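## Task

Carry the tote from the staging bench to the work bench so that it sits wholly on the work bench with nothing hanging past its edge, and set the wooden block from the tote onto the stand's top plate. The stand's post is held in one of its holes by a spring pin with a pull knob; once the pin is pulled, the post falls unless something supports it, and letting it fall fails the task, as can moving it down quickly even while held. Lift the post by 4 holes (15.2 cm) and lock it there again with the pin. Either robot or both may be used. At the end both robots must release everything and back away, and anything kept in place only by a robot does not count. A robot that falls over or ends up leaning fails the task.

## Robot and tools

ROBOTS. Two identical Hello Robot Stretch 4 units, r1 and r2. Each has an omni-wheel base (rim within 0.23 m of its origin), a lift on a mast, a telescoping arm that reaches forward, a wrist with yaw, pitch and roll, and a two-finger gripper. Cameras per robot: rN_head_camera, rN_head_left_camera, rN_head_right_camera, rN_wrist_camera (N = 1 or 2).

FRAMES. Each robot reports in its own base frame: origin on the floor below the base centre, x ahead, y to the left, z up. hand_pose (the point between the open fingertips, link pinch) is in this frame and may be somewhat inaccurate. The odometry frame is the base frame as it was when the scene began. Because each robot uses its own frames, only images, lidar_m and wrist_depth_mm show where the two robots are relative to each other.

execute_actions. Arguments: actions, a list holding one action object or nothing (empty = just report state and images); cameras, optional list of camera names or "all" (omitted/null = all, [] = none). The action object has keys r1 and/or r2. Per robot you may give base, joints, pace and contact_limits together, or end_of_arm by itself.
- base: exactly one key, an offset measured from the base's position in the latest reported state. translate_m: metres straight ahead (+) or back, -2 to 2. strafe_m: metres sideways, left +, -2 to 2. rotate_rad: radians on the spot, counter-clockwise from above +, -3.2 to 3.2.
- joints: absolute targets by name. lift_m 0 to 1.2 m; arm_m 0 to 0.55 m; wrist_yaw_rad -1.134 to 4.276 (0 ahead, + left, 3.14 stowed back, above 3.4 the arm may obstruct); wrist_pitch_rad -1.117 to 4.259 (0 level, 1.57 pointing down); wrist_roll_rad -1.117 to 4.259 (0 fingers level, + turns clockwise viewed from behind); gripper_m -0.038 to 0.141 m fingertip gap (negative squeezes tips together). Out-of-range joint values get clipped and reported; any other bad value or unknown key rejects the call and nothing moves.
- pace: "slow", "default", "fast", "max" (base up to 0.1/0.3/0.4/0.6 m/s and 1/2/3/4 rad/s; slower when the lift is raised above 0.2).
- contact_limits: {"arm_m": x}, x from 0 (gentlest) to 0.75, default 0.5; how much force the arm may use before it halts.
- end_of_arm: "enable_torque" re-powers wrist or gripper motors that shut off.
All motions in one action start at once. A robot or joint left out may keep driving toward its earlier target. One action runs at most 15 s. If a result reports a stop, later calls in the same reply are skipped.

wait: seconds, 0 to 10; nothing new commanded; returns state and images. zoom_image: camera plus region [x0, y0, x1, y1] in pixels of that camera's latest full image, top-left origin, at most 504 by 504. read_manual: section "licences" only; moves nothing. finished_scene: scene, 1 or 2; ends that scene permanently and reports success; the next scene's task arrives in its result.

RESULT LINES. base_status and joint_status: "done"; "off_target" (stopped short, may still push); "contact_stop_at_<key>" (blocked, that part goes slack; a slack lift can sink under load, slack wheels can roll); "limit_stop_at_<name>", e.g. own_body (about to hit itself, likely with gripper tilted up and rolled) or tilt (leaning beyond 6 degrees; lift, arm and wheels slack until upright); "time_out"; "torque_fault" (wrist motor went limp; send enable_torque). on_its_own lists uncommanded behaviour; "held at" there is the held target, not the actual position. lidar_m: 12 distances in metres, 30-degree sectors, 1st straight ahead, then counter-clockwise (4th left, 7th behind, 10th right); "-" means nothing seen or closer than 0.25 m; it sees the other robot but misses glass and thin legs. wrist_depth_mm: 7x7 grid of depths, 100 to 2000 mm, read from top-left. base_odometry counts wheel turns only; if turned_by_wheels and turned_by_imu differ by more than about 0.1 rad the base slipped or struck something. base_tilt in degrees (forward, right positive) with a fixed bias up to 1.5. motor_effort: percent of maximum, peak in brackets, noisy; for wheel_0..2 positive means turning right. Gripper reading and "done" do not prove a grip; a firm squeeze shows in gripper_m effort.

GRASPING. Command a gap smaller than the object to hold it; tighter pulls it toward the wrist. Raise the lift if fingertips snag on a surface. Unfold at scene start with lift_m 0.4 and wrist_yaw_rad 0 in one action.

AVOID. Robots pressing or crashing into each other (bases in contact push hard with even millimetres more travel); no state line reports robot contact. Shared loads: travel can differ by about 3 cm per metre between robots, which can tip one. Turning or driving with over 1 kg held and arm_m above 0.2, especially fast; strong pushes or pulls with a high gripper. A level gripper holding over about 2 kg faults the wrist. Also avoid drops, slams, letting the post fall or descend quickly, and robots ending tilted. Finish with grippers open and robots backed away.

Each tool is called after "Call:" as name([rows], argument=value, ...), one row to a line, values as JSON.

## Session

Call:
execute_actions(actions=[])

Scene clock: 0.00 s.
r1.base_odometry: x=+0.000 y=+0.000 heading=+0.000 (m, m, rad; r1's odometry frame)
r1.turned_by_wheels: +0.000 (rad since the last result)
r1.turned_by_imu: +0.000 (rad since the last result)
r1.base_tilt: forward=-0.1 right=-1.2 (deg)
r1.lidar_m: 0.91 0.79 0.82 1.01 1.94 2.16 1.32 1.26 3.03 1.78 2.80 1.41
r1.base_status: not commanded
r1.joint_positions: lift_m=+0.263 arm_m=+0.000 wrist_yaw_rad=+3.131 wrist_pitch_rad=+0.000 wrist_roll_rad=-0.020 gripper_m=+0.057
r1.joint_status: not commanded
r1.motor_effort: lift_m=+20 arm_m=+0 wrist_yaw_rad=+1 wrist_pitch_rad=-4 wrist_roll_rad=+1 gripper_m=-1 wheel_0=-1 wheel_1=+0 wheel_2=+0 (%)
r1.hand_pose: x=-0.1164 y=+0.0905 z=+0.4417 quat_wxyz=(+0.005, +0.000, -0.010, +1.000) (m; r1's base frame)
r1.wrist_depth_mm: - 141 - - - - - / - 122 205 - - - - / - 119 155 - - - - / - 138 199 - - - - / 210 1863 - - - - - / 1430 1618 211 1921 1576 1983 1983 / 1078 1060 1118 156 1118 1255 1281
r2.base_odometry: x=+0.000 y=+0.000 heading=+0.000 (m, m, rad; r2's odometry frame)
r2.turned_by_wheels: +0.000 (rad since the last result)
r2.turned_by_imu: +0.000 (rad since the last result)
r2.base_tilt: forward=+0.0 right=-0.6 (deg)
r2.lidar_m: 1.24 1.88 2.28 1.08 0.84 0.81 0.90 1.34 4.19 1.64 1.89 1.34
r2.base_status: not commanded
r2.joint_positions: lift_m=+0.269 arm_m=+0.002 wrist_yaw_rad=+3.089 wrist_pitch_rad=+0.014 wrist_roll_rad=+0.018 gripper_m=+0.057
r2.joint_status: not commanded
r2.motor_effort: lift_m=+17 arm_m=-1 wrist_yaw_rad=+0 wrist_pitch_rad=-6 wrist_roll_rad=-4 gripper_m=-1 wheel_0=+0 wheel_1=+0 wheel_2=+1 (%)
r2.hand_pose: x=-0.1105 y=+0.1023 z=+0.4427 quat_wxyz=(+0.026, -0.007, +0.009, +1.000) (m; r2's base frame)
r2.wrist_depth_mm: - 137 1182 1042 904 788 715 / - 119 169 1078 917 809 715 / - 129 186 1078 917 809 723 / 139 142 1205 1060 931 809 723 / 1863 1576 1255 1078 891 820 732 / 1229 1397 1182 166 891 809 732 / 946 960 1025 - 878 788 732
pictures: r1_head_camera, r1_head_left_camera, r1_head_right_camera, r1_wrist_camera, r2_head_camera, r2_head_left_camera, r2_head_right_camera, r2_wrist_camera
camera_calibration (this result's frames):
r1_wrist_camera: T_world_to_cam=[[0.0123212, 0.996418, 0.0836626, -0.125968], [-0.0237922, 0.0839374, -0.996187, 0.493054], [-0.999641, 0.0102837, 0.0247412, 0.0983321], [0, 0, 0, 1]] pos_world=[0.11158, 0.08312, 0.49928]
r2_wrist_camera: T_world_to_cam=[[0.0573843, 0.998075, -0.0235412, -0.0859911], [0.0570908, -0.0268221, -0.998009, 0.498253], [-0.996718, 0.0559261, -0.0585201, 0.140127], [0, 0, 0, 1]] pos_world=[0.116156, 0.091353, 0.503437]
Images, in order (width x height): r1_head_camera 420x560, r1_head_left_camera 420x672, r1_head_right_camera 420x672, r1_wrist_camera 616x392, r2_head_camera 420x560, r2_head_left_camera 420x672, r2_head_right_camera 420x672, r2_wrist_camera 616x392.

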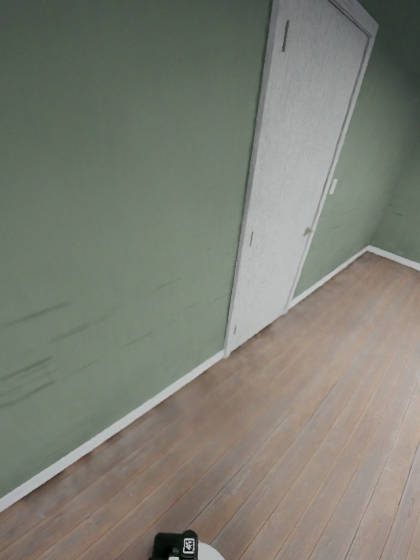

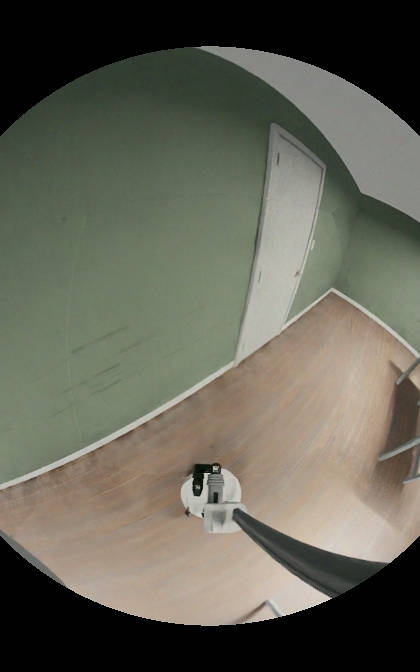

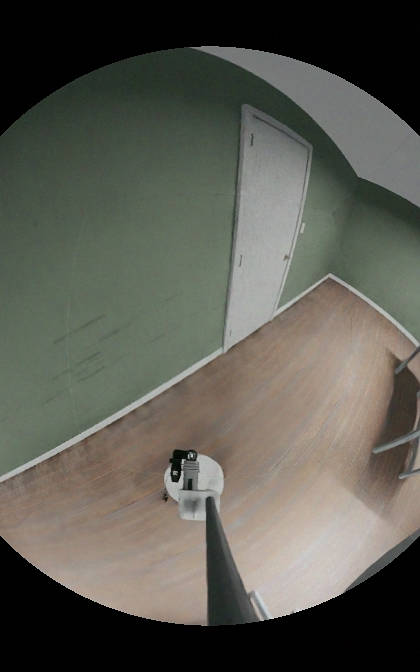

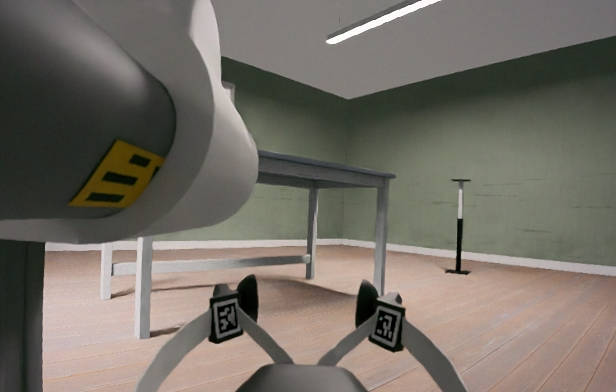

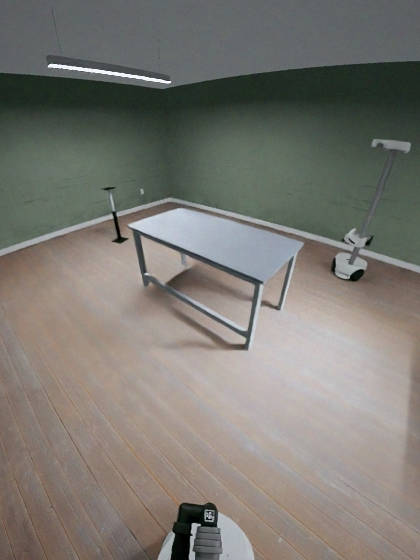

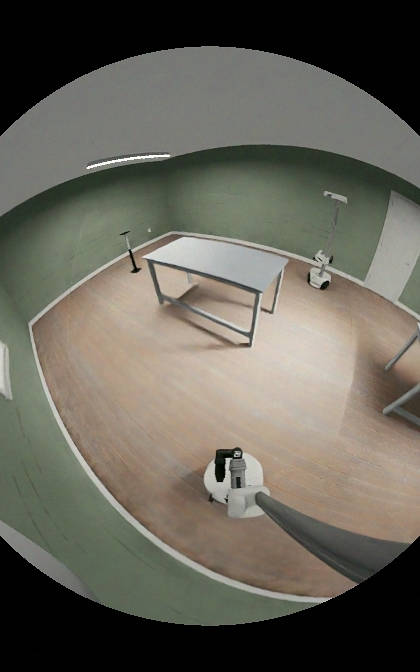

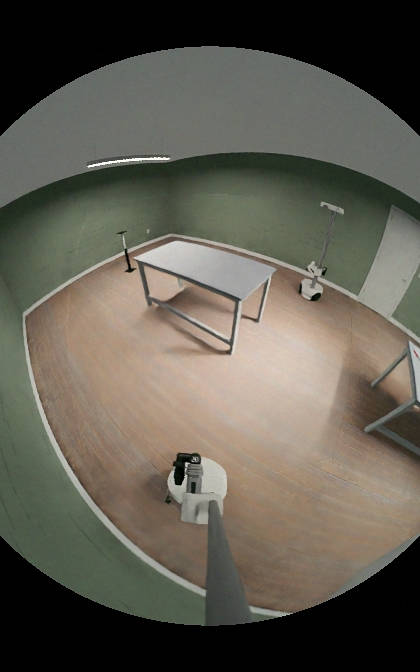

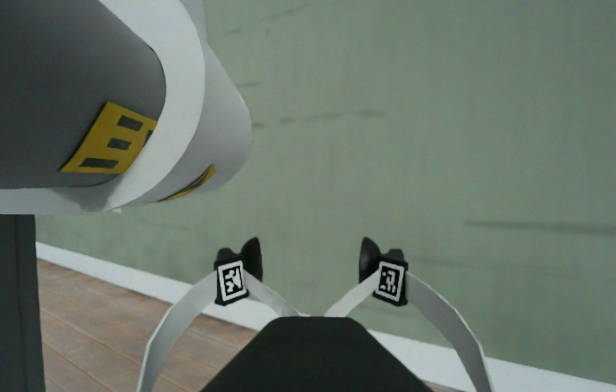

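Call:
execute_actions([
  {"r1": {"base": {"rotate_rad": -2.465}, "joints": {"lift_m": 0.2}, "pace": "fast"}, "r2": {"base": {"rotate_rad": -0.654}, "joints": {"lift_m": 0.2}, "pace": "fast"}},
], cameras=["r1_head_camera", "r2_head_camera", "r1_head_left_camera", "r2_head_right_camera"])

Scene clock: 2.27 s.
r1.base_odometry: x=+0.000 y=+0.000 heading=-2.465 (m, m, rad; r1's odometry frame)
r1.turned_by_wheels: -2.465 (rad since the last result)
r1.turned_by_imu: -2.440 (rad since the last result)
r1.base_tilt: forward=-0.1 right=-1.2 (deg)
r1.lidar_m: 1.30 1.98 1.75 3.73 1.22 0.84 0.79 0.85 1.11 2.81 1.78 1.26
r1.base_status: done
r1.joint_positions: lift_m=+0.200 arm_m=+0.000 wrist_yaw_rad=+3.131 wrist_pitch_rad=+0.000 wrist_roll_rad=-0.020 gripper_m=+0.057
r1.joint_status: all done
r1.motor_effort: lift_m=+17(19) arm_m=-1(1) wrist_yaw_rad=+1(1) wrist_pitch_rad=-3(4) wrist_roll_rad=+0(0) gripper_m=-1(3) wheel_0=+1(8) wheel_1=+0(9) wheel_2=+0(8) (%)
r1.hand_pose: x=-0.1164 y=+0.0905 z=+0.3786 quat_wxyz=(+0.005, +0.000, -0.010, +1.000) (m; r1's base frame)
r1.wrist_depth_mm: - 142 946 976 976 1008 1008 / - 122 205 991 976 991 1008 / - 119 154 976 976 991 1008 / - 138 199 960 960 991 1008 / 211 931 931 946 976 976 976 / 904 904 210 946 946 960 976 / 878 891 904 156 917 946 960
r2.base_odometry: x=+0.000 y=+0.000 heading=-0.654 (m, m, rad; r2's odometry frame)
r2.turned_by_wheels: -0.654 (rad since the last result)
r2.turned_by_imu: -0.644 (rad since the last result)
r2.base_tilt: forward=-0.1 right=-0.6 (deg)
r2.lidar_m: 2.86 1.23 1.61 3.66 1.22 0.87 0.82 0.86 1.16 2.98 1.67 1.64
r2.base_status: done
r2.joint_positions: lift_m=+0.200 arm_m=+0.002 wrist_yaw_rad=+3.089 wrist_pitch_rad=+0.014 wrist_roll_rad=+0.018 gripper_m=+0.057
r2.joint_status: all done
r2.motor_effort: lift_m=+13(18) arm_m=+0(1) wrist_yaw_rad=+1(1) wrist_pitch_rad=-6(6) wrist_roll_rad=-2(3) gripper_m=-3(4) wheel_0=+2(11) wheel_1=-1(14) wheel_2=+0(12) (%)
r2.hand_pose: x=-0.1105 y=+0.1023 z=+0.3745 quat_wxyz=(+0.026, -0.007, +0.009, +1.000) (m; r2's base frame)
r2.wrist_depth_mm: - 137 931 946 960 991 1008 / - 119 169 976 976 991 1008 / - 129 186 960 976 991 1008 / 139 142 960 976 991 1008 1025 / 946 960 960 976 991 1008 1008 / 931 946 946 166 991 1008 1042 / 809 820 891 - 891 820 842
pictures: r1_head_camera, r1_head_left_camera, r2_head_camera, r2_head_right_camera
Images, in order (width x height): r1_head_camera 420x560, r1_head_left_camera 420x672, r2_head_camera 420x560, r2_head_right_camera 420x672.

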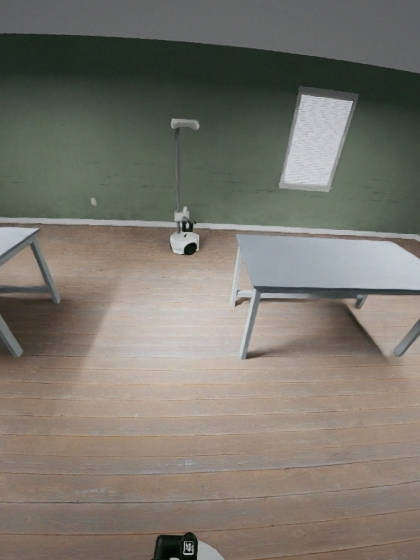

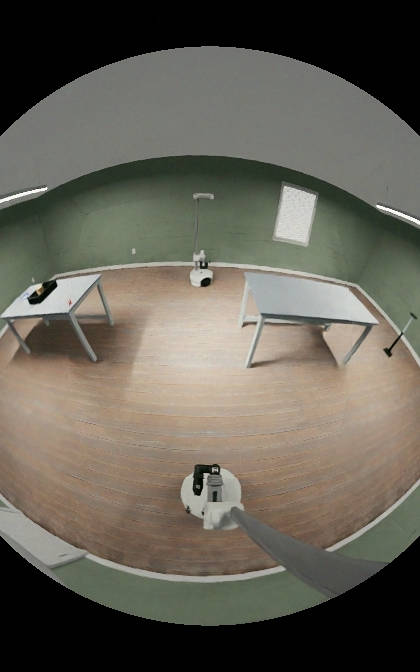

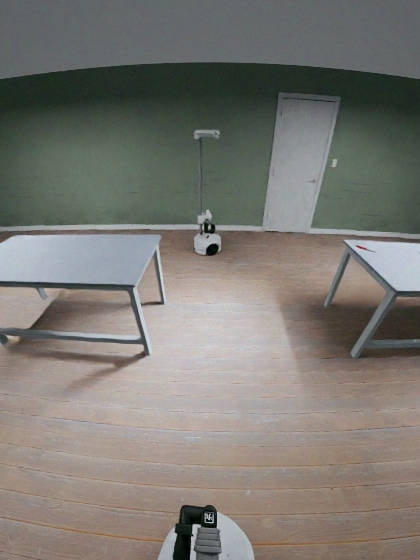

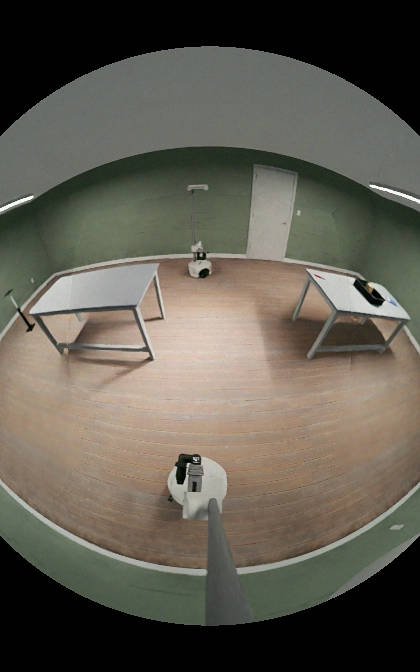

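Call:
execute_actions([
  {"r1": {"base": {"rotate_rad": 0.037}, "pace": "fast"}, "r2": {"base": {"rotate_rad": 0.027}, "pace": "fast"}},
], cameras=[])

Call:
execute_actions([
  {"r1": {"base": {"strafe_m": 2.0}, "pace": "max"}, "r2": {"base": {"strafe_m": -1.86}, "pace": "max"}},
], cameras=["r1_head_camera", "r2_head_camera"])

Scene clock: 3.07 s.
r1.base_odometry: x=+0.000 y=+0.000 heading=-2.428 (m, m, rad; r1's odometry frame)
r1.turned_by_wheels: +0.037 (rad since the last result)
r1.turned_by_imu: +0.037 (rad since the last result)
r1.base_tilt: forward=-0.1 right=-1.2 (deg)
r1.lidar_m: 1.47 1.87 1.79 3.20 1.14 0.82 0.81 0.83 1.17 3.24 1.66 1.23
r1.base_status: done
r1.joint_positions: lift_m=+0.200 arm_m=+0.000 wrist_yaw_rad=+3.131 wrist_pitch_rad=+0.000 wrist_roll_rad=-0.020 gripper_m=+0.057
r1.joint_status: not commanded
r1.motor_effort: lift_m=+17(17) arm_m=-1(1) wrist_yaw_rad=+1(1) wrist_pitch_rad=-4(4) wrist_roll_rad=+0(0) gripper_m=-2(2) wheel_0=-1(5) wheel_1=+1(5) wheel_2=+1(7) (%)
r1.hand_pose: x=-0.1164 y=+0.0905 z=+0.3786 quat_wxyz=(+0.005, +0.000, -0.010, +1.000) (m; r1's base frame)
r1.wrist_depth_mm: - 142 960 976 976 991 991 / - 121 205 960 976 976 991 / - 119 154 946 960 960 976 / - 138 198 946 960 960 960 / 210 931 931 946 946 960 946 / 917 917 211 931 931 946 960 / 904 917 917 156 931 931 931
r2.base_odometry: x=+0.000 y=+0.000 heading=-0.627 (m, m, rad; r2's odometry frame)
r2.turned_by_wheels: +0.027 (rad since the last result)
r2.turned_by_imu: +0.026 (rad since the last result)
r2.base_tilt: forward=+0.0 right=-0.6 (deg)
r2.lidar_m: 2.85 1.24 1.64 3.28 1.18 0.87 0.83 0.87 1.17 3.26 1.63 1.64
r2.base_status: done
r2.joint_positions: lift_m=+0.200 arm_m=+0.002 wrist_yaw_rad=+3.089 wrist_pitch_rad=+0.014 wrist_roll_rad=+0.018 gripper_m=+0.057
r2.joint_status: not commanded
r2.motor_effort: lift_m=+13(14) arm_m=+0(1) wrist_yaw_rad=+2(2) wrist_pitch_rad=-6(6) wrist_roll_rad=-3(2) gripper_m=-2(4) wheel_0=-3(4) wheel_1=+1(3) wheel_2=+0(7) (%)
r2.hand_pose: x=-0.1105 y=+0.1023 z=+0.3745 quat_wxyz=(+0.026, -0.007, +0.009, +1.000) (m; r2's base frame)
r2.wrist_depth_mm: - 137 931 946 946 976 960 / - 119 169 960 960 976 976 / - 130 186 960 976 976 991 / 139 142 960 976 976 976 991 / 960 960 960 991 991 991 1008 / 946 960 946 166 976 991 1008 / 820 820 891 - 891 831 842
pictures: none
No camera images: the call's "cameras" was empty. Leave "cameras" out to get every camera's image.

Scene clock: 7.80 s.
r1.base_odometry: x=+1.309 y=-1.512 heading=-2.428 (m, m, rad; r1's odometry frame)
r1.turned_by_wheels: +0.000 (rad since the last result)
r1.turned_by_imu: +0.006 (rad since the last result)
r1.base_tilt: forward=-0.1 right=-1.2 (deg)
r1.lidar_m: 1.16 1.24 2.43 2.33 1.18 0.83 0.78 0.79 1.14 3.23 2.67 1.23
r1.base_status: done
r1.joint_positions: lift_m=+0.200 arm_m=+0.000 wrist_yaw_rad=+3.131 wrist_pitch_rad=+0.000 wrist_roll_rad=-0.020 gripper_m=+0.057
r1.joint_status: not commanded
r1.motor_effort: lift_m=+17(18) arm_m=+0(0) wrist_yaw_rad=+1(1) wrist_pitch_rad=-3(3) wrist_roll_rad=+0(0) gripper_m=-5(4) wheel_0=+2(13) wheel_1=+0(16) wheel_2=+1(1) (%)
r1.hand_pose: x=-0.1164 y=+0.0905 z=+0.3785 quat_wxyz=(+0.005, +0.000, -0.010, +1.000) (m; r1's base frame)
r1.wrist_depth_mm: - 141 917 960 960 976 976 / - 122 205 960 976 960 960 / - 119 154 946 946 960 960 / - 138 199 946 946 960 960 / 210 904 931 931 931 931 960 / 891 891 210 917 946 946 946 / 891 891 891 156 904 917 917
r2.base_odometry: x=-1.091 y=-1.506 heading=-0.627 (m, m, rad; r2's odometry frame)
r2.turned_by_wheels: +0.000 (rad since the last result)
r2.turned_by_imu: -0.003 (rad since the last result)
r2.base_tilt: forward=-0.1 right=-0.6 (deg)
r2.lidar_m: 1.13 1.17 2.65 3.31 1.19 0.85 0.82 0.86 1.19 2.34 2.43 1.19
r2.base_status: done
r2.joint_positions: lift_m=+0.200 arm_m=+0.002 wrist_yaw_rad=+3.089 wrist_pitch_rad=+0.014 wrist_roll_rad=+0.018 gripper_m=+0.057
r2.joint_status: not commanded
r2.motor_effort: lift_m=+15(15) arm_m=-1(1) wrist_yaw_rad=+2(1) wrist_pitch_rad=-6(6) wrist_roll_rad=-2(3) gripper_m=-3(3) wheel_0=+1(18) wheel_1=+1(16) wheel_2=+0(0) (%)
r2.hand_pose: x=-0.1105 y=+0.1023 z=+0.3744 quat_wxyz=(+0.026, -0.007, +0.009, +1.000) (m; r2's base frame)
r2.wrist_depth_mm: - 137 946 946 946 960 976 / - 119 169 946 976 976 991 / - 129 186 960 960 991 991 / 139 142 960 960 976 991 1025 / 960 960 976 976 976 991 1008 / 946 960 960 166 960 991 991 / 809 831 891 - 878 831 831
pictures: r1_head_camera, r2_head_camera
Images, in order (width x height): r1_head_camera 420x560, r2_head_camera 420x560.

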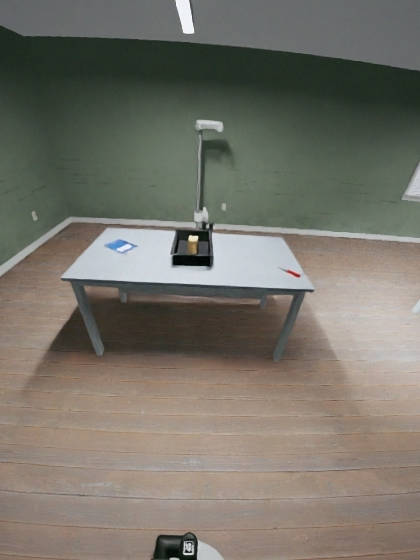

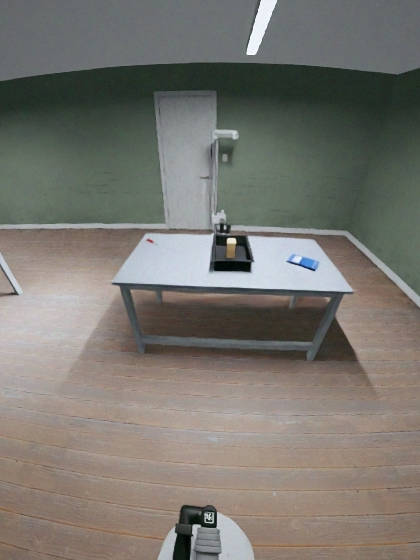

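Call:
execute_actions([
  {"r1": {"base": {"translate_m": 0.88}, "joints": {"lift_m": 1.03, "gripper_m": 0.1}, "pace": "max"}, "r2": {"base": {"translate_m": 0.85}, "joints": {"lift_m": 1.03, "gripper_m": 0.1}, "pace": "max"}},
], cameras=[])

Call:
execute_actions([
  {"r1": {"base": {"strafe_m": 0.15}, "joints": {"wrist_yaw_rad": 0, "wrist_pitch_rad": 1.57, "wrist_roll_rad": 1.52, "arm_m": 0.33}, "pace": "fast"}, "r2": {"base": {"strafe_m": 0.012}, "joints": {"wrist_yaw_rad": 0, "wrist_pitch_rad": 1.57, "wrist_roll_rad": 1.60, "arm_m": 0.31}, "pace": "fast"}},
], cameras=["r1_wrist_camera", "r2_wrist_camera"])

Scene clock: 11.40 s.
r1.base_odometry: x=+0.645 y=-2.088 heading=-2.427 (m, m, rad; r1's odometry frame)
r1.turned_by_wheels: +0.000 (rad since the last result)
r1.turned_by_imu: -0.002 (rad since the last result)
r1.base_tilt: forward=-0.1 right=-1.2 (deg)
r1.lidar_m: 0.29 0.27 0.43 2.33 2.40 1.77 1.64 1.71 2.41 2.41 0.43 0.29
r1.base_status: done
r1.joint_positions: lift_m=+1.030 arm_m=+0.000 wrist_yaw_rad=+3.131 wrist_pitch_rad=+0.000 wrist_roll_rad=-0.020 gripper_m=+0.100
r1.joint_status: all done
r1.motor_effort: lift_m=+23(28) arm_m=-1(0) wrist_yaw_rad=+0(1) wrist_pitch_rad=-3(4) wrist_roll_rad=+0(1) gripper_m=+1(1) wheel_0=+0(9) wheel_1=+0(16) wheel_2=+1(17) (%)
r1.hand_pose: x=-0.1164 y=+0.0905 z=+1.2081 quat_wxyz=(+0.005, +0.000, -0.010, +1.000) (m; r1's base frame)
r1.wrist_depth_mm: - 142 1863 1921 1921 1983 1921 / - 121 205 1863 1863 1863 1921 / - 119 154 1863 1921 1863 1921 / - 138 198 1863 1863 1921 1863 / 211 1808 1808 1921 1863 1863 1863 / 1808 1756 211 1808 222 1863 1808 / 1756 1808 1756 151 1808 1863 1863
r2.base_odometry: x=-0.403 y=-2.005 heading=-0.627 (m, m, rad; r2's odometry frame)
r2.turned_by_wheels: +0.000 (rad since the last result)
r2.turned_by_imu: -0.001 (rad since the last result)
r2.base_tilt: forward=-0.1 right=-0.6 (deg)
r2.lidar_m: 0.29 0.31 0.43 2.38 2.41 1.75 1.68 1.75 2.38 2.33 0.41 0.31
r2.base_status: done
r2.joint_positions: lift_m=+1.030 arm_m=+0.002 wrist_yaw_rad=+3.089 wrist_pitch_rad=+0.014 wrist_roll_rad=+0.018 gripper_m=+0.100
r2.joint_status: all done
r2.motor_effort: lift_m=+21(23) arm_m=-1(1) wrist_yaw_rad=-2(2) wrist_pitch_rad=-5(6) wrist_roll_rad=-2(3) gripper_m=+1(2) wheel_0=+1(11) wheel_1=+2(12) wheel_2=+2(16) (%)
r2.hand_pose: x=-0.1105 y=+0.1023 z=+1.2039 quat_wxyz=(+0.026, -0.007, +0.009, +1.000) (m; r2's base frame)
r2.wrist_depth_mm: - 137 1756 1756 1756 1808 1863 / - 119 169 1808 1756 1808 1863 / - 129 186 1808 1808 1808 1921 / 139 142 1863 1863 1863 1808 1921 / 1808 1808 1863 1808 1863 1863 1921 / 1808 1808 1863 155 1921 1921 1863 / 1863 1863 1863 - 1983 1921 1921
pictures: none
No camera images: the call's "cameras" was empty. Leave "cameras" out to get every camera's image.

Scene clock: 13.77 s.
r1.base_odometry: x=+0.743 y=-2.202 heading=-2.427 (m, m, rad; r1's odometry frame)
r1.turned_by_wheels: +0.000 (rad since the last result)
r1.turned_by_imu: +0.001 (rad since the last result)
r1.base_tilt: forward=-0.1 right=-1.2 (deg)
r1.lidar_m: 0.27 0.29 0.42 2.16 2.26 1.74 1.67 1.72 2.42 2.53 0.43 0.31
r1.base_status: done
r1.joint_positions: lift_m=+1.030 arm_m=+0.329 wrist_yaw_rad=+0.001 wrist_pitch_rad=+1.570 wrist_roll_rad=+1.520 gripper_m=+0.100
r1.joint_status: all done
r1.motor_effort: lift_m=+23(23) arm_m=+6(7) wrist_yaw_rad=+0(6) wrist_pitch_rad=+3(5) wrist_roll_rad=+1(2) gripper_m=+0(2) wheel_0=+1(11) wheel_1=+0(11) wheel_2=+0(0) (%)
r1.hand_pose: x=+0.5001 y=-0.0874 z=+0.9195 quat_wxyz=(+0.513, +0.487, +0.513, -0.487) (m; r1's base frame)
r1.wrist_depth_mm: 392 392 392 392 389 392 1182 / 389 389 389 387 389 389 1182 / 330 327 315 368 384 387 1182 / 382 382 379 379 382 384 1160 / 257 297 377 377 379 931 931 / 256 334 208 375 222 917 1138 / 375 364 370 151 375 931 1138
r2.base_odometry: x=-0.396 y=-1.995 heading=-0.627 (m, m, rad; r2's odometry frame)
r2.turned_by_wheels: +0.000 (rad since the last result)
r2.turned_by_imu: +0.000 (rad since the last result)
r2.base_tilt: forward=-0.1 right=-0.6 (deg)
r2.lidar_m: 0.29 0.31 0.42 2.37 2.40 1.75 1.68 1.75 2.39 2.34 0.42 0.31
r2.base_status: done
r2.joint_positions: lift_m=+1.030 arm_m=+0.309 wrist_yaw_rad=+0.000 wrist_pitch_rad=+1.570 wrist_roll_rad=+1.600 gripper_m=+0.100
r2.joint_status: all done
r2.motor_effort: lift_m=+21(21) arm_m=+5(6) wrist_yaw_rad=-2(5) wrist_pitch_rad=+0(5) wrist_roll_rad=-2(2) gripper_m=+0(1) wheel_0=-6(11) wheel_1=+4(10) wheel_2=+0(0) (%)
r2.hand_pose: x=+0.4802 y=-0.0874 z=+0.9194 quat_wxyz=(+0.493, +0.507, +0.493, -0.507) (m; r2's base frame)
r2.wrist_depth_mm: 375 375 375 373 375 1118 1118 / 298 291 291 294 377 1118 1138 / 377 379 379 375 379 946 1138 / 382 379 379 379 382 931 931 / 263 347 382 382 382 931 1118 / 387 384 387 155 387 931 1160 / 332 320 345 - 389 392 1138
pictures: r1_wrist_camera, r2_wrist_camera
camera_calibration (this result's frames):
r1_wrist_camera: T_world_to_cam=[[-0.993291, -0.115641, 0.000792028, 0.485607], [-0.115626, 0.992995, -0.024333, 0.230423], [0.00202743, -0.0242614, -0.999704, 1.14266], [0, 0, 0, 1]] pos_world=[0.506675, -0.14493, 1.14755]
r2_wrist_camera: T_world_to_cam=[[-0.999401, 0.03434, 0.00432126, 0.478309], [0.0344982, 0.998418, 0.0443984, 0.0772478], [-0.00278978, 0.0445209, -0.999005, 1.15379], [0, 0, 0, 1]] pos_world=[0.478576, -0.144918, 1.14714]
Images, in order (width x height): r1_wrist_camera 616x392, r2_wrist_camera 616x392.

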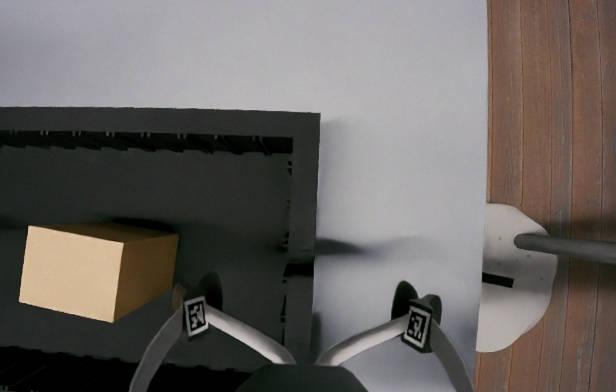

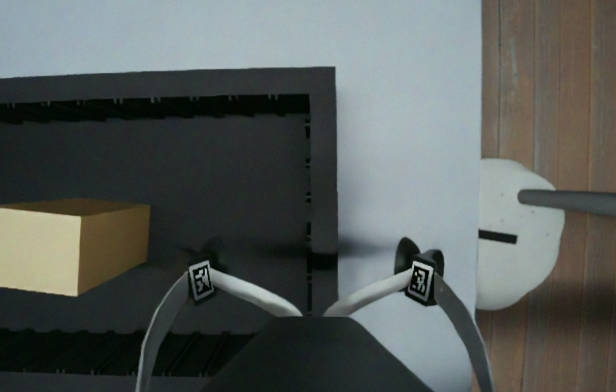

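Call:
execute_actions([
  {"r1": {"joints": {"lift_m": 0.935, "arm_m": 0.343, "gripper_m": 0.08}}, "r2": {"joints": {"lift_m": 0.935, "gripper_m": 0.08}}},
], cameras=["r1_wrist_camera", "r2_wrist_camera"])

Scene clock: 15.50 s.
r1.base_odometry: x=+0.743 y=-2.202 heading=-2.427 (m, m, rad; r1's odometry frame)
r1.turned_by_wheels: +0.000 (rad since the last result)
r1.turned_by_imu: +0.001 (rad since the last result)
r1.base_tilt: forward=-0.1 right=-1.2 (deg)
r1.lidar_m: 0.27 0.32 0.44 2.19 2.29 1.78 1.68 1.73 2.43 2.58 0.43 0.31
r1.base_status: not commanded
r1.joint_positions: lift_m=+0.935 arm_m=+0.342 wrist_yaw_rad=+0.000 wrist_pitch_rad=+1.570 wrist_roll_rad=+1.520 gripper_m=+0.080
r1.joint_status: all done
r1.motor_effort: lift_m=+16(22) arm_m=+6(8) wrist_yaw_rad=+0(0) wrist_pitch_rad=+3(3) wrist_roll_rad=+2(1) gripper_m=-2(3) wheel_0=+1(2) wheel_1=+0(0) wheel_2=+0(0) (%)
r1.hand_pose: x=+0.5130 y=-0.0874 z=+0.8250 quat_wxyz=(+0.513, +0.487, +0.512, -0.487) (m; r1's base frame)
r1.wrist_depth_mm: 294 293 294 293 293 294 294 / 201 201 201 201 291 290 683 / 286 286 286 202 290 289 1060 / 285 285 285 285 286 287 1060 / 188 271 283 282 285 286 723 / 169 257 209 224 219 283 831 / 173 278 279 151 281 282 1042
r2.base_odometry: x=-0.396 y=-1.995 heading=-0.627 (m, m, rad; r2's odometry frame)
r2.turned_by_wheels: +0.000 (rad since the last result)
r2.turned_by_imu: +0.000 (rad since the last result)
r2.base_tilt: forward=+0.0 right=-0.5 (deg)
r2.lidar_m: 0.29 0.31 0.42 2.36 2.39 1.75 1.67 1.74 2.38 2.34 0.44 0.29
r2.base_status: not commanded
r2.joint_positions: lift_m=+0.935 arm_m=+0.309 wrist_yaw_rad=+0.000 wrist_pitch_rad=+1.570 wrist_roll_rad=+1.600 gripper_m=+0.080
r2.joint_status: all done
r2.motor_effort: lift_m=+13(22) arm_m=+5(5) wrist_yaw_rad=-1(0) wrist_pitch_rad=-1(0) wrist_roll_rad=-2(1) gripper_m=-1(1) wheel_0=-6(6) wheel_1=+4(4) wheel_2=+0(0) (%)
r2.hand_pose: x=+0.4802 y=-0.0874 z=+0.8251 quat_wxyz=(+0.493, +0.507, +0.493, -0.507) (m; r2's base frame)
r2.wrist_depth_mm: 195 196 195 195 282 281 1025 / 234 245 254 208 283 281 1025 / 285 285 283 252 285 286 1042 / 286 287 286 283 287 287 831 / 231 289 287 226 287 289 831 / 262 290 290 160 293 290 1078 / 294 293 291 - 294 293 1060
pictures: r1_wrist_camera, r2_wrist_camera
camera_calibration (this result's frames):
r1_wrist_camera: T_world_to_cam=[[-0.993324, -0.115351, 0.000801265, 0.498572], [-0.115336, 0.993028, -0.024332, 0.229475], [0.00201104, -0.024262, -0.999704, 1.04822], [0, 0, 0, 1]] pos_world=[0.519603, -0.144932, 1.05309]
r2_wrist_camera: T_world_to_cam=[[-0.999398, 0.0344351, 0.00431733, 0.478721], [0.0345931, 0.998415, 0.0443985, 0.0813914], [-0.00278162, 0.0445211, -0.999005, 1.05952], [0, 0, 0, 1]] pos_world=[0.478564, -0.144918, 1.05279]
Images, in order (width x height): r1_wrist_camera 616x392, r2_wrist_camera 616x392.

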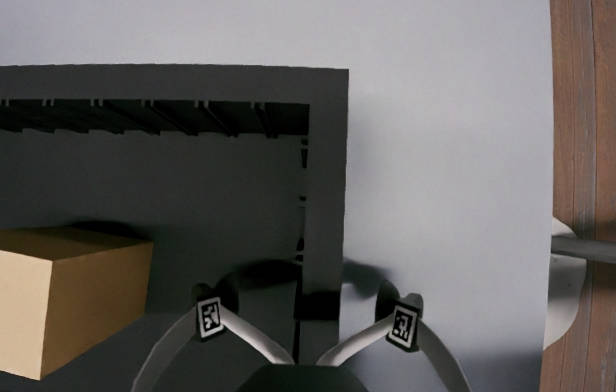

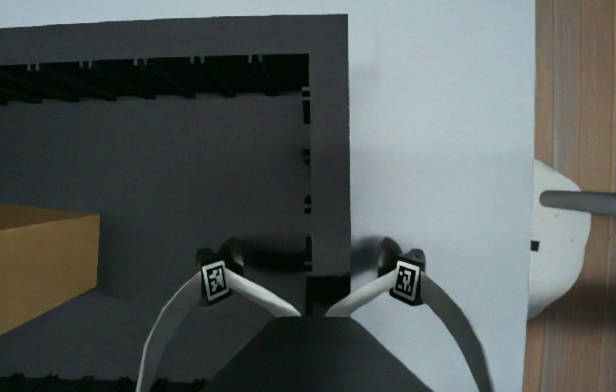

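Call:
execute_actions([
  {"r1": {"joints": {"gripper_m": -0.02}}, "r2": {"joints": {"gripper_m": -0.02}}},
], cameras=[])

Call:
execute_actions([
  {"r1": {"joints": {"lift_m": 1.0}}, "r2": {"joints": {"lift_m": 1.0}}},
], cameras=["r1_wrist_camera", "r2_wrist_camera"])

Scene clock: 17.33 s.
r1.base_odometry: x=+0.743 y=-2.202 heading=-2.427 (m, m, rad; r1's odometry frame)
r1.turned_by_wheels: +0.000 (rad since the last result)
r1.turned_by_imu: +0.001 (rad since the last result)
r1.base_tilt: forward=+0.0 right=-1.2 (deg)
r1.lidar_m: 0.28 0.30 0.46 2.16 2.29 1.76 1.67 1.72 2.39 2.56 0.43 0.32
r1.base_status: not commanded
r1.joint_positions: lift_m=+0.935 arm_m=+0.342 wrist_yaw_rad=+0.000 wrist_pitch_rad=+1.570 wrist_roll_rad=+1.520 gripper_m=-0.019
r1.joint_status: all done
r1.motor_effort: lift_m=+17(17) arm_m=+7(6) wrist_yaw_rad=+0(0) wrist_pitch_rad=+4(0) wrist_roll_rad=+1(0) gripper_m=-15(21) wheel_0=+2(1) wheel_1=+0(0) wheel_2=+0(0) (%)
r1.hand_pose: x=+0.5131 y=-0.0874 z=+0.8249 quat_wxyz=(+0.513, +0.487, +0.512, -0.487) (m; r1's base frame)
r1.wrist_depth_mm: 291 291 291 293 291 293 293 / 198 198 198 197 290 290 683 / 282 282 282 218 287 289 1060 / 279 281 281 281 286 287 1060 / 185 267 278 193 283 285 723 / 167 254 276 192 283 283 831 / 170 274 274 190 179 279 1060
r2.base_odometry: x=-0.396 y=-1.995 heading=-0.627 (m, m, rad; r2's odometry frame)
r2.turned_by_wheels: +0.000 (rad since the last result)
r2.turned_by_imu: +0.000 (rad since the last result)
r2.base_tilt: forward=-0.1 right=-0.6 (deg)
r2.lidar_m: 0.28 0.30 0.42 2.36 2.42 1.76 1.67 1.74 2.38 2.33 0.41 0.31
r2.base_status: not commanded
r2.joint_positions: lift_m=+0.935 arm_m=+0.309 wrist_yaw_rad=+0.000 wrist_pitch_rad=+1.569 wrist_roll_rad=+1.600 gripper_m=-0.020
r2.joint_status: all done
r2.motor_effort: lift_m=+15(14) arm_m=+5(5) wrist_yaw_rad=+0(1) wrist_pitch_rad=+2(6) wrist_roll_rad=-2(2) gripper_m=-13(12) wheel_0=-6(6) wheel_1=+4(4) wheel_2=+0(0) (%)
r2.hand_pose: x=+0.4803 y=-0.0874 z=+0.8250 quat_wxyz=(+0.493, +0.508, +0.492, -0.507) (m; r2's base frame)
r2.wrist_depth_mm: 191 191 191 191 281 279 1025 / 236 246 255 193 283 282 1042 / 279 279 279 194 283 285 1025 / 282 282 282 196 287 286 842 / 234 285 285 197 289 287 831 / 279 287 183 191 188 291 1060 / 290 289 289 - 293 294 1060
pictures: none
No camera images: the call's "cameras" was empty. Leave "cameras" out to get every camera's image.

Scene clock: 18.53 s.
r1.base_odometry: x=+0.743 y=-2.202 heading=-2.427 (m, m, rad; r1's odometry frame)
r1.turned_by_wheels: +0.000 (rad since the last result)
r1.turned_by_imu: +0.000 (rad since the last result)
r1.base_tilt: forward=+0.0 right=-1.2 (deg)
r1.lidar_m: 0.27 0.31 0.41 2.19 2.26 1.77 1.67 1.70 2.40 2.57 0.41 0.27
r1.base_status: not commanded
r1.joint_positions: lift_m=+1.000 arm_m=+0.342 wrist_yaw_rad=+0.000 wrist_pitch_rad=+1.569 wrist_roll_rad=+1.520 gripper_m=-0.019
r1.joint_status: all done
r1.motor_effort: lift_m=+25(28) arm_m=+6(6) wrist_yaw_rad=+0(0) wrist_pitch_rad=+4(4) wrist_roll_rad=+1(1) gripper_m=-17(16) wheel_0=+2(1) wheel_1=+0(0) wheel_2=+0(0) (%)
r1.hand_pose: x=+0.5132 y=-0.0874 z=+0.8893 quat_wxyz=(+0.513, +0.487, +0.512, -0.487) (m; r1's base frame)
r1.wrist_depth_mm: 359 357 357 357 357 359 1160 / 198 198 197 198 355 357 1160 / 282 282 282 218 355 353 1138 / 281 281 281 279 351 351 1138 / 185 267 279 193 351 351 904 / 166 253 276 192 347 347 891 / 170 276 274 190 179 345 1118
r2.base_odometry: x=-0.396 y=-1.995 heading=-0.627 (m, m, rad; r2's odometry frame)
r2.turned_by_wheels: +0.000 (rad since the last result)
r2.turned_by_imu: +0.000 (rad since the last result)
r2.base_tilt: forward=+0.0 right=-0.6 (deg)
r2.lidar_m: 0.28 0.32 0.42 2.37 2.41 1.75 1.67 1.74 2.39 2.33 0.41 0.31
r2.base_status: not commanded
r2.joint_positions: lift_m=+1.000 arm_m=+0.309 wrist_yaw_rad=+0.000 wrist_pitch_rad=+1.569 wrist_roll_rad=+1.600 gripper_m=-0.020
r2.joint_status: all done
r2.motor_effort: lift_m=+23(24) arm_m=+5(5) wrist_yaw_rad=+0(2) wrist_pitch_rad=+3(3) wrist_roll_rad=-2(2) gripper_m=-12(14) wheel_0=-6(6) wheel_1=+4(4) wheel_2=+0(0) (%)
r2.hand_pose: x=+0.4804 y=-0.0874 z=+0.8893 quat_wxyz=(+0.493, +0.508, +0.492, -0.507) (m; r2's base frame)
r2.wrist_depth_mm: 191 191 191 191 342 345 1098 / 236 247 255 193 343 347 1078 / 279 279 278 194 349 349 1098 / 282 282 282 196 351 351 904 / 234 285 285 198 353 355 917 / 279 286 183 191 189 357 1138 / 291 289 289 - 359 359 1138
pictures: r1_wrist_camera, r2_wrist_camera
camera_calibration (this result's frames):
r1_wrist_camera: T_world_to_cam=[[-0.993338, -0.115234, 0.000319309, 0.499099], [-0.115207, 0.993042, -0.0243878, 0.231038], [0.00249322, -0.0242622, -0.999703, 1.11219], [0, 0, 0, 1]] pos_world=[0.519619, -0.144933, 1.11733]
r2_wrist_camera: T_world_to_cam=[[-0.999388, 0.0347995, 0.00346693, 0.479444], [0.0349193, 0.998402, 0.0444282, 0.0783501], [-0.00191531, 0.0445221, -0.999007, 1.12323], [0, 0, 0, 1]] pos_world=[0.478566, -0.144918, 1.11697]
Images, in order (width x height): r1_wrist_camera 616x392, r2_wrist_camera 616x392.

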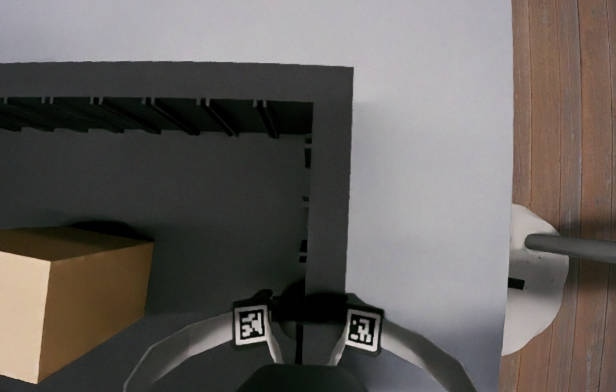

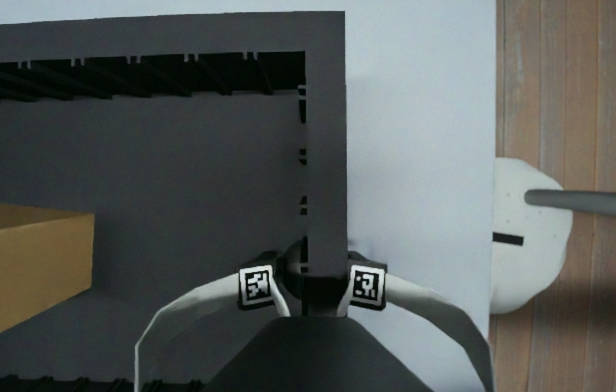

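Call:
execute_actions([
  {"r1": {"base": {"strafe_m": -1.6}, "pace": "fast"}, "r2": {"base": {"strafe_m": 1.6}, "pace": "fast"}},
], cameras=["r1_wrist_camera", "r2_wrist_camera"])

Scene clock: 24.47 s.
r1.base_odometry: x=-0.305 y=-0.993 heading=-2.428 (m, m, rad; r1's odometry frame)
r1.turned_by_wheels: +0.000 (rad since the last result)
r1.turned_by_imu: -0.002 (rad since the last result)
r1.base_tilt: forward=-0.1 right=-1.2 (deg)
r1.lidar_m: 0.43 1.09 0.81 1.22 2.45 1.72 1.68 1.75 2.38 1.22 0.97 0.47
r1.base_status: done
r1.joint_positions: lift_m=+1.000 arm_m=+0.342 wrist_yaw_rad=+0.000 wrist_pitch_rad=+1.571 wrist_roll_rad=+1.520 gripper_m=-0.019
r1.joint_status: not commanded
r1.motor_effort: lift_m=+25(25) arm_m=+6(6) wrist_yaw_rad=+2(2) wrist_pitch_rad=+0(0) wrist_roll_rad=+1(1) gripper_m=-18(18) wheel_0=-1(10) wheel_1=-1(5) wheel_2=+0(0) (%)
r1.hand_pose: x=+0.5127 y=-0.0874 z=+0.8893 quat_wxyz=(+0.512, +0.487, +0.513, -0.487) (m; r1's base frame)
r1.wrist_depth_mm: 1138 1138 1138 1160 1160 1182 1160 / 198 197 198 198 1138 1160 1160 / 281 283 282 217 1138 1138 1138 / 281 281 281 281 1118 1138 1118 / 184 266 278 196 1118 904 904 / 165 251 277 191 1078 904 904 / 168 273 273 190 178 1008 1118
r2.base_odometry: x=+0.543 y=-0.699 heading=-0.627 (m, m, rad; r2's odometry frame)
r2.turned_by_wheels: +0.000 (rad since the last result)
r2.turned_by_imu: -0.001 (rad since the last result)
r2.base_tilt: forward=-0.1 right=-0.6 (deg)
r2.lidar_m: 0.44 1.07 0.79 1.12 2.42 1.74 1.68 1.75 2.40 1.20 0.95 0.49
r2.base_status: done
r2.joint_positions: lift_m=+1.000 arm_m=+0.309 wrist_yaw_rad=+0.000 wrist_pitch_rad=+1.571 wrist_roll_rad=+1.600 gripper_m=-0.020
r2.joint_status: not commanded
r2.motor_effort: lift_m=+23(23) arm_m=+5(5) wrist_yaw_rad=+3(1) wrist_pitch_rad=-4(3) wrist_roll_rad=-3(3) gripper_m=-13(11) wheel_0=-2(14) wheel_1=+1(9) wheel_2=+0(0) (%)
r2.hand_pose: x=+0.4797 y=-0.0874 z=+0.8893 quat_wxyz=(+0.492, +0.507, +0.493, -0.507) (m; r2's base frame)
r2.wrist_depth_mm: 190 190 190 190 1118 1078 1078 / 236 246 255 191 1098 1098 1098 / 279 278 279 194 1098 1098 1098 / 281 282 282 276 1118 904 904 / 233 285 283 198 991 917 904 / 279 286 185 190 186 904 1138 / 289 289 289 - 1160 1118 1138
pictures: r1_wrist_camera, r2_wrist_camera
camera_calibration (this result's frames):
r1_wrist_camera: T_world_to_cam=[[-0.993396, -0.114717, 0.00187826, 0.497295], [-0.114729, 0.993102, -0.0242071, 0.230581], [0.000911668, -0.0242628, -0.999705, 1.11304], [0, 0, 0, 1]] pos_world=[0.519451, -0.144936, 1.11736]
r2_wrist_camera: T_world_to_cam=[[-0.999368, 0.035108, 0.00560709, 0.476915], [0.0353226, 0.998391, 0.0443534, 0.0782412], [-0.00404091, 0.0445234, -0.999, 1.12432], [0, 0, 0, 1]] pos_world=[0.478393, -0.144917, 1.11705]
Images, in order (width x height): r1_wrist_camera 616x392, r2_wrist_camera 616x392.

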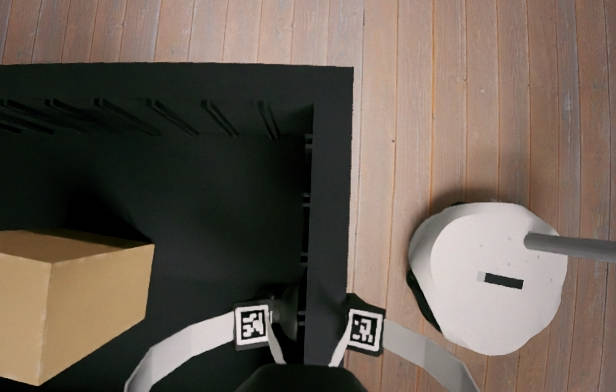

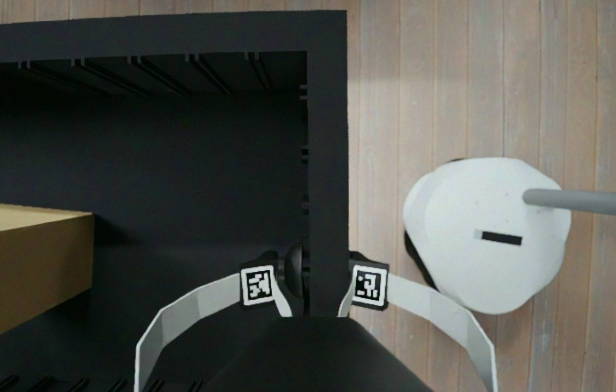

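Call:
execute_actions([
  {"r1": {"base": {"strafe_m": -2.0}, "joints": {"arm_m": 0.336}, "pace": "fast"}, "r2": {"base": {"strafe_m": 2.0}, "pace": "fast"}},
], cameras=["r1_wrist_camera", "r2_wrist_camera", "r1_head_right_camera", "r2_head_left_camera"])

Scene clock: 31.43 s.
r1.base_odometry: x=-1.615 y=+0.519 heading=-2.428 (m, m, rad; r1's odometry frame)
r1.turned_by_wheels: +0.000 (rad since the last result)
r1.turned_by_imu: +0.000 (rad since the last result)
r1.base_tilt: forward=-0.1 right=-1.2 (deg)
r1.lidar_m: 0.28 0.32 0.42 2.79 2.38 1.76 1.67 1.73 2.39 1.80 0.46 0.30
r1.base_status: done
r1.joint_positions: lift_m=+1.000 arm_m=+0.337 wrist_yaw_rad=+0.000 wrist_pitch_rad=+1.569 wrist_roll_rad=+1.520 gripper_m=-0.019
r1.joint_status: all done
r1.motor_effort: lift_m=+25(25) arm_m=-6(6) wrist_yaw_rad=+1(2) wrist_pitch_rad=+4(5) wrist_roll_rad=+1(1) gripper_m=-20(18) wheel_0=-1(11) wheel_1=-1(11) wheel_2=+0(1) (%)
r1.hand_pose: x=+0.5084 y=-0.0874 z=+0.8893 quat_wxyz=(+0.513, +0.487, +0.512, -0.487) (m; r1's base frame)
r1.wrist_depth_mm: 357 359 359 357 359 359 1138 / 198 198 198 198 357 357 1138 / 282 282 282 220 353 355 1138 / 281 281 281 201 353 353 1138 / 186 267 278 194 349 349 904 / 166 253 274 192 347 347 904 / 170 274 273 190 262 345 1118
r2.base_odometry: x=+1.716 y=+0.920 heading=-0.627 (m, m, rad; r2's odometry frame)
r2.turned_by_wheels: +0.000 (rad since the last result)
r2.turned_by_imu: -0.001 (rad since the last result)
r2.base_tilt: forward=+0.0 right=-0.6 (deg)
r2.lidar_m: 0.27 0.29 1.75 2.76 2.43 1.73 1.68 1.76 2.40 1.14 0.41 0.29
r2.base_status: done
r2.joint_positions: lift_m=+1.000 arm_m=+0.309 wrist_yaw_rad=+0.000 wrist_pitch_rad=+1.570 wrist_roll_rad=+1.600 gripper_m=-0.020
r2.joint_status: not commanded
r2.motor_effort: lift_m=+22(22) arm_m=+5(5) wrist_yaw_rad=+3(2) wrist_pitch_rad=+1(4) wrist_roll_rad=-2(2) gripper_m=-16(13) wheel_0=-2(13) wheel_1=+1(12) wheel_2=+0(1) (%)
r2.hand_pose: x=+0.4803 y=-0.0874 z=+0.8894 quat_wxyz=(+0.493, +0.507, +0.492, -0.507) (m; r2's base frame)
r2.wrist_depth_mm: 191 190 191 190 343 343 1078 / 236 248 256 193 347 345 1078 / 279 278 278 194 349 349 1098 / 281 282 282 196 349 351 904 / 234 283 285 198 353 353 917 / 279 286 183 191 189 355 1118 / 290 289 289 - 359 359 1138
pictures: r1_head_right_camera, r1_wrist_camera, r2_head_left_camera, r2_wrist_camera
camera_calibration (this result's frames):
r1_wrist_camera: T_world_to_cam=[[-0.993354, -0.115096, 0.000187867, 0.494546], [-0.115066, 0.993058, -0.0244031, 0.230438], [0.00262213, -0.0242625, -0.999702, 1.11219], [0, 0, 0, 1]] pos_world=[0.514859, -0.144934, 1.11739]
r2_wrist_camera: T_world_to_cam=[[-0.999396, 0.034544, 0.00379313, 0.479074], [0.0346785, 0.998411, 0.0444168, 0.0784747], [-0.00225277, 0.0445215, -0.999006, 1.12348], [0, 0, 0, 1]] pos_world=[0.478594, -0.144918, 1.11706]
Images, in order (width x height): r1_head_right_camera 420x672, r1_wrist_camera 616x392, r2_head_left_camera 420x672, r2_wrist_camera 616x392.

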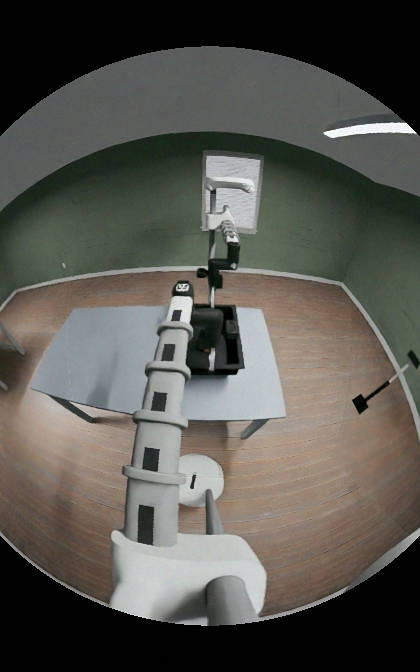

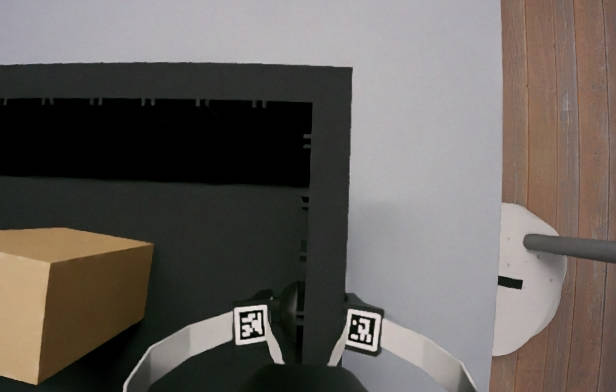

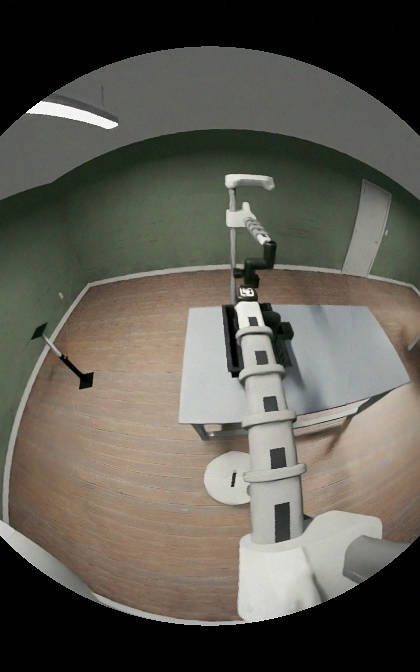

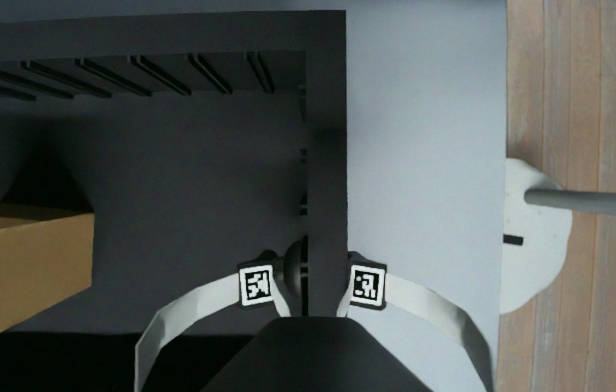

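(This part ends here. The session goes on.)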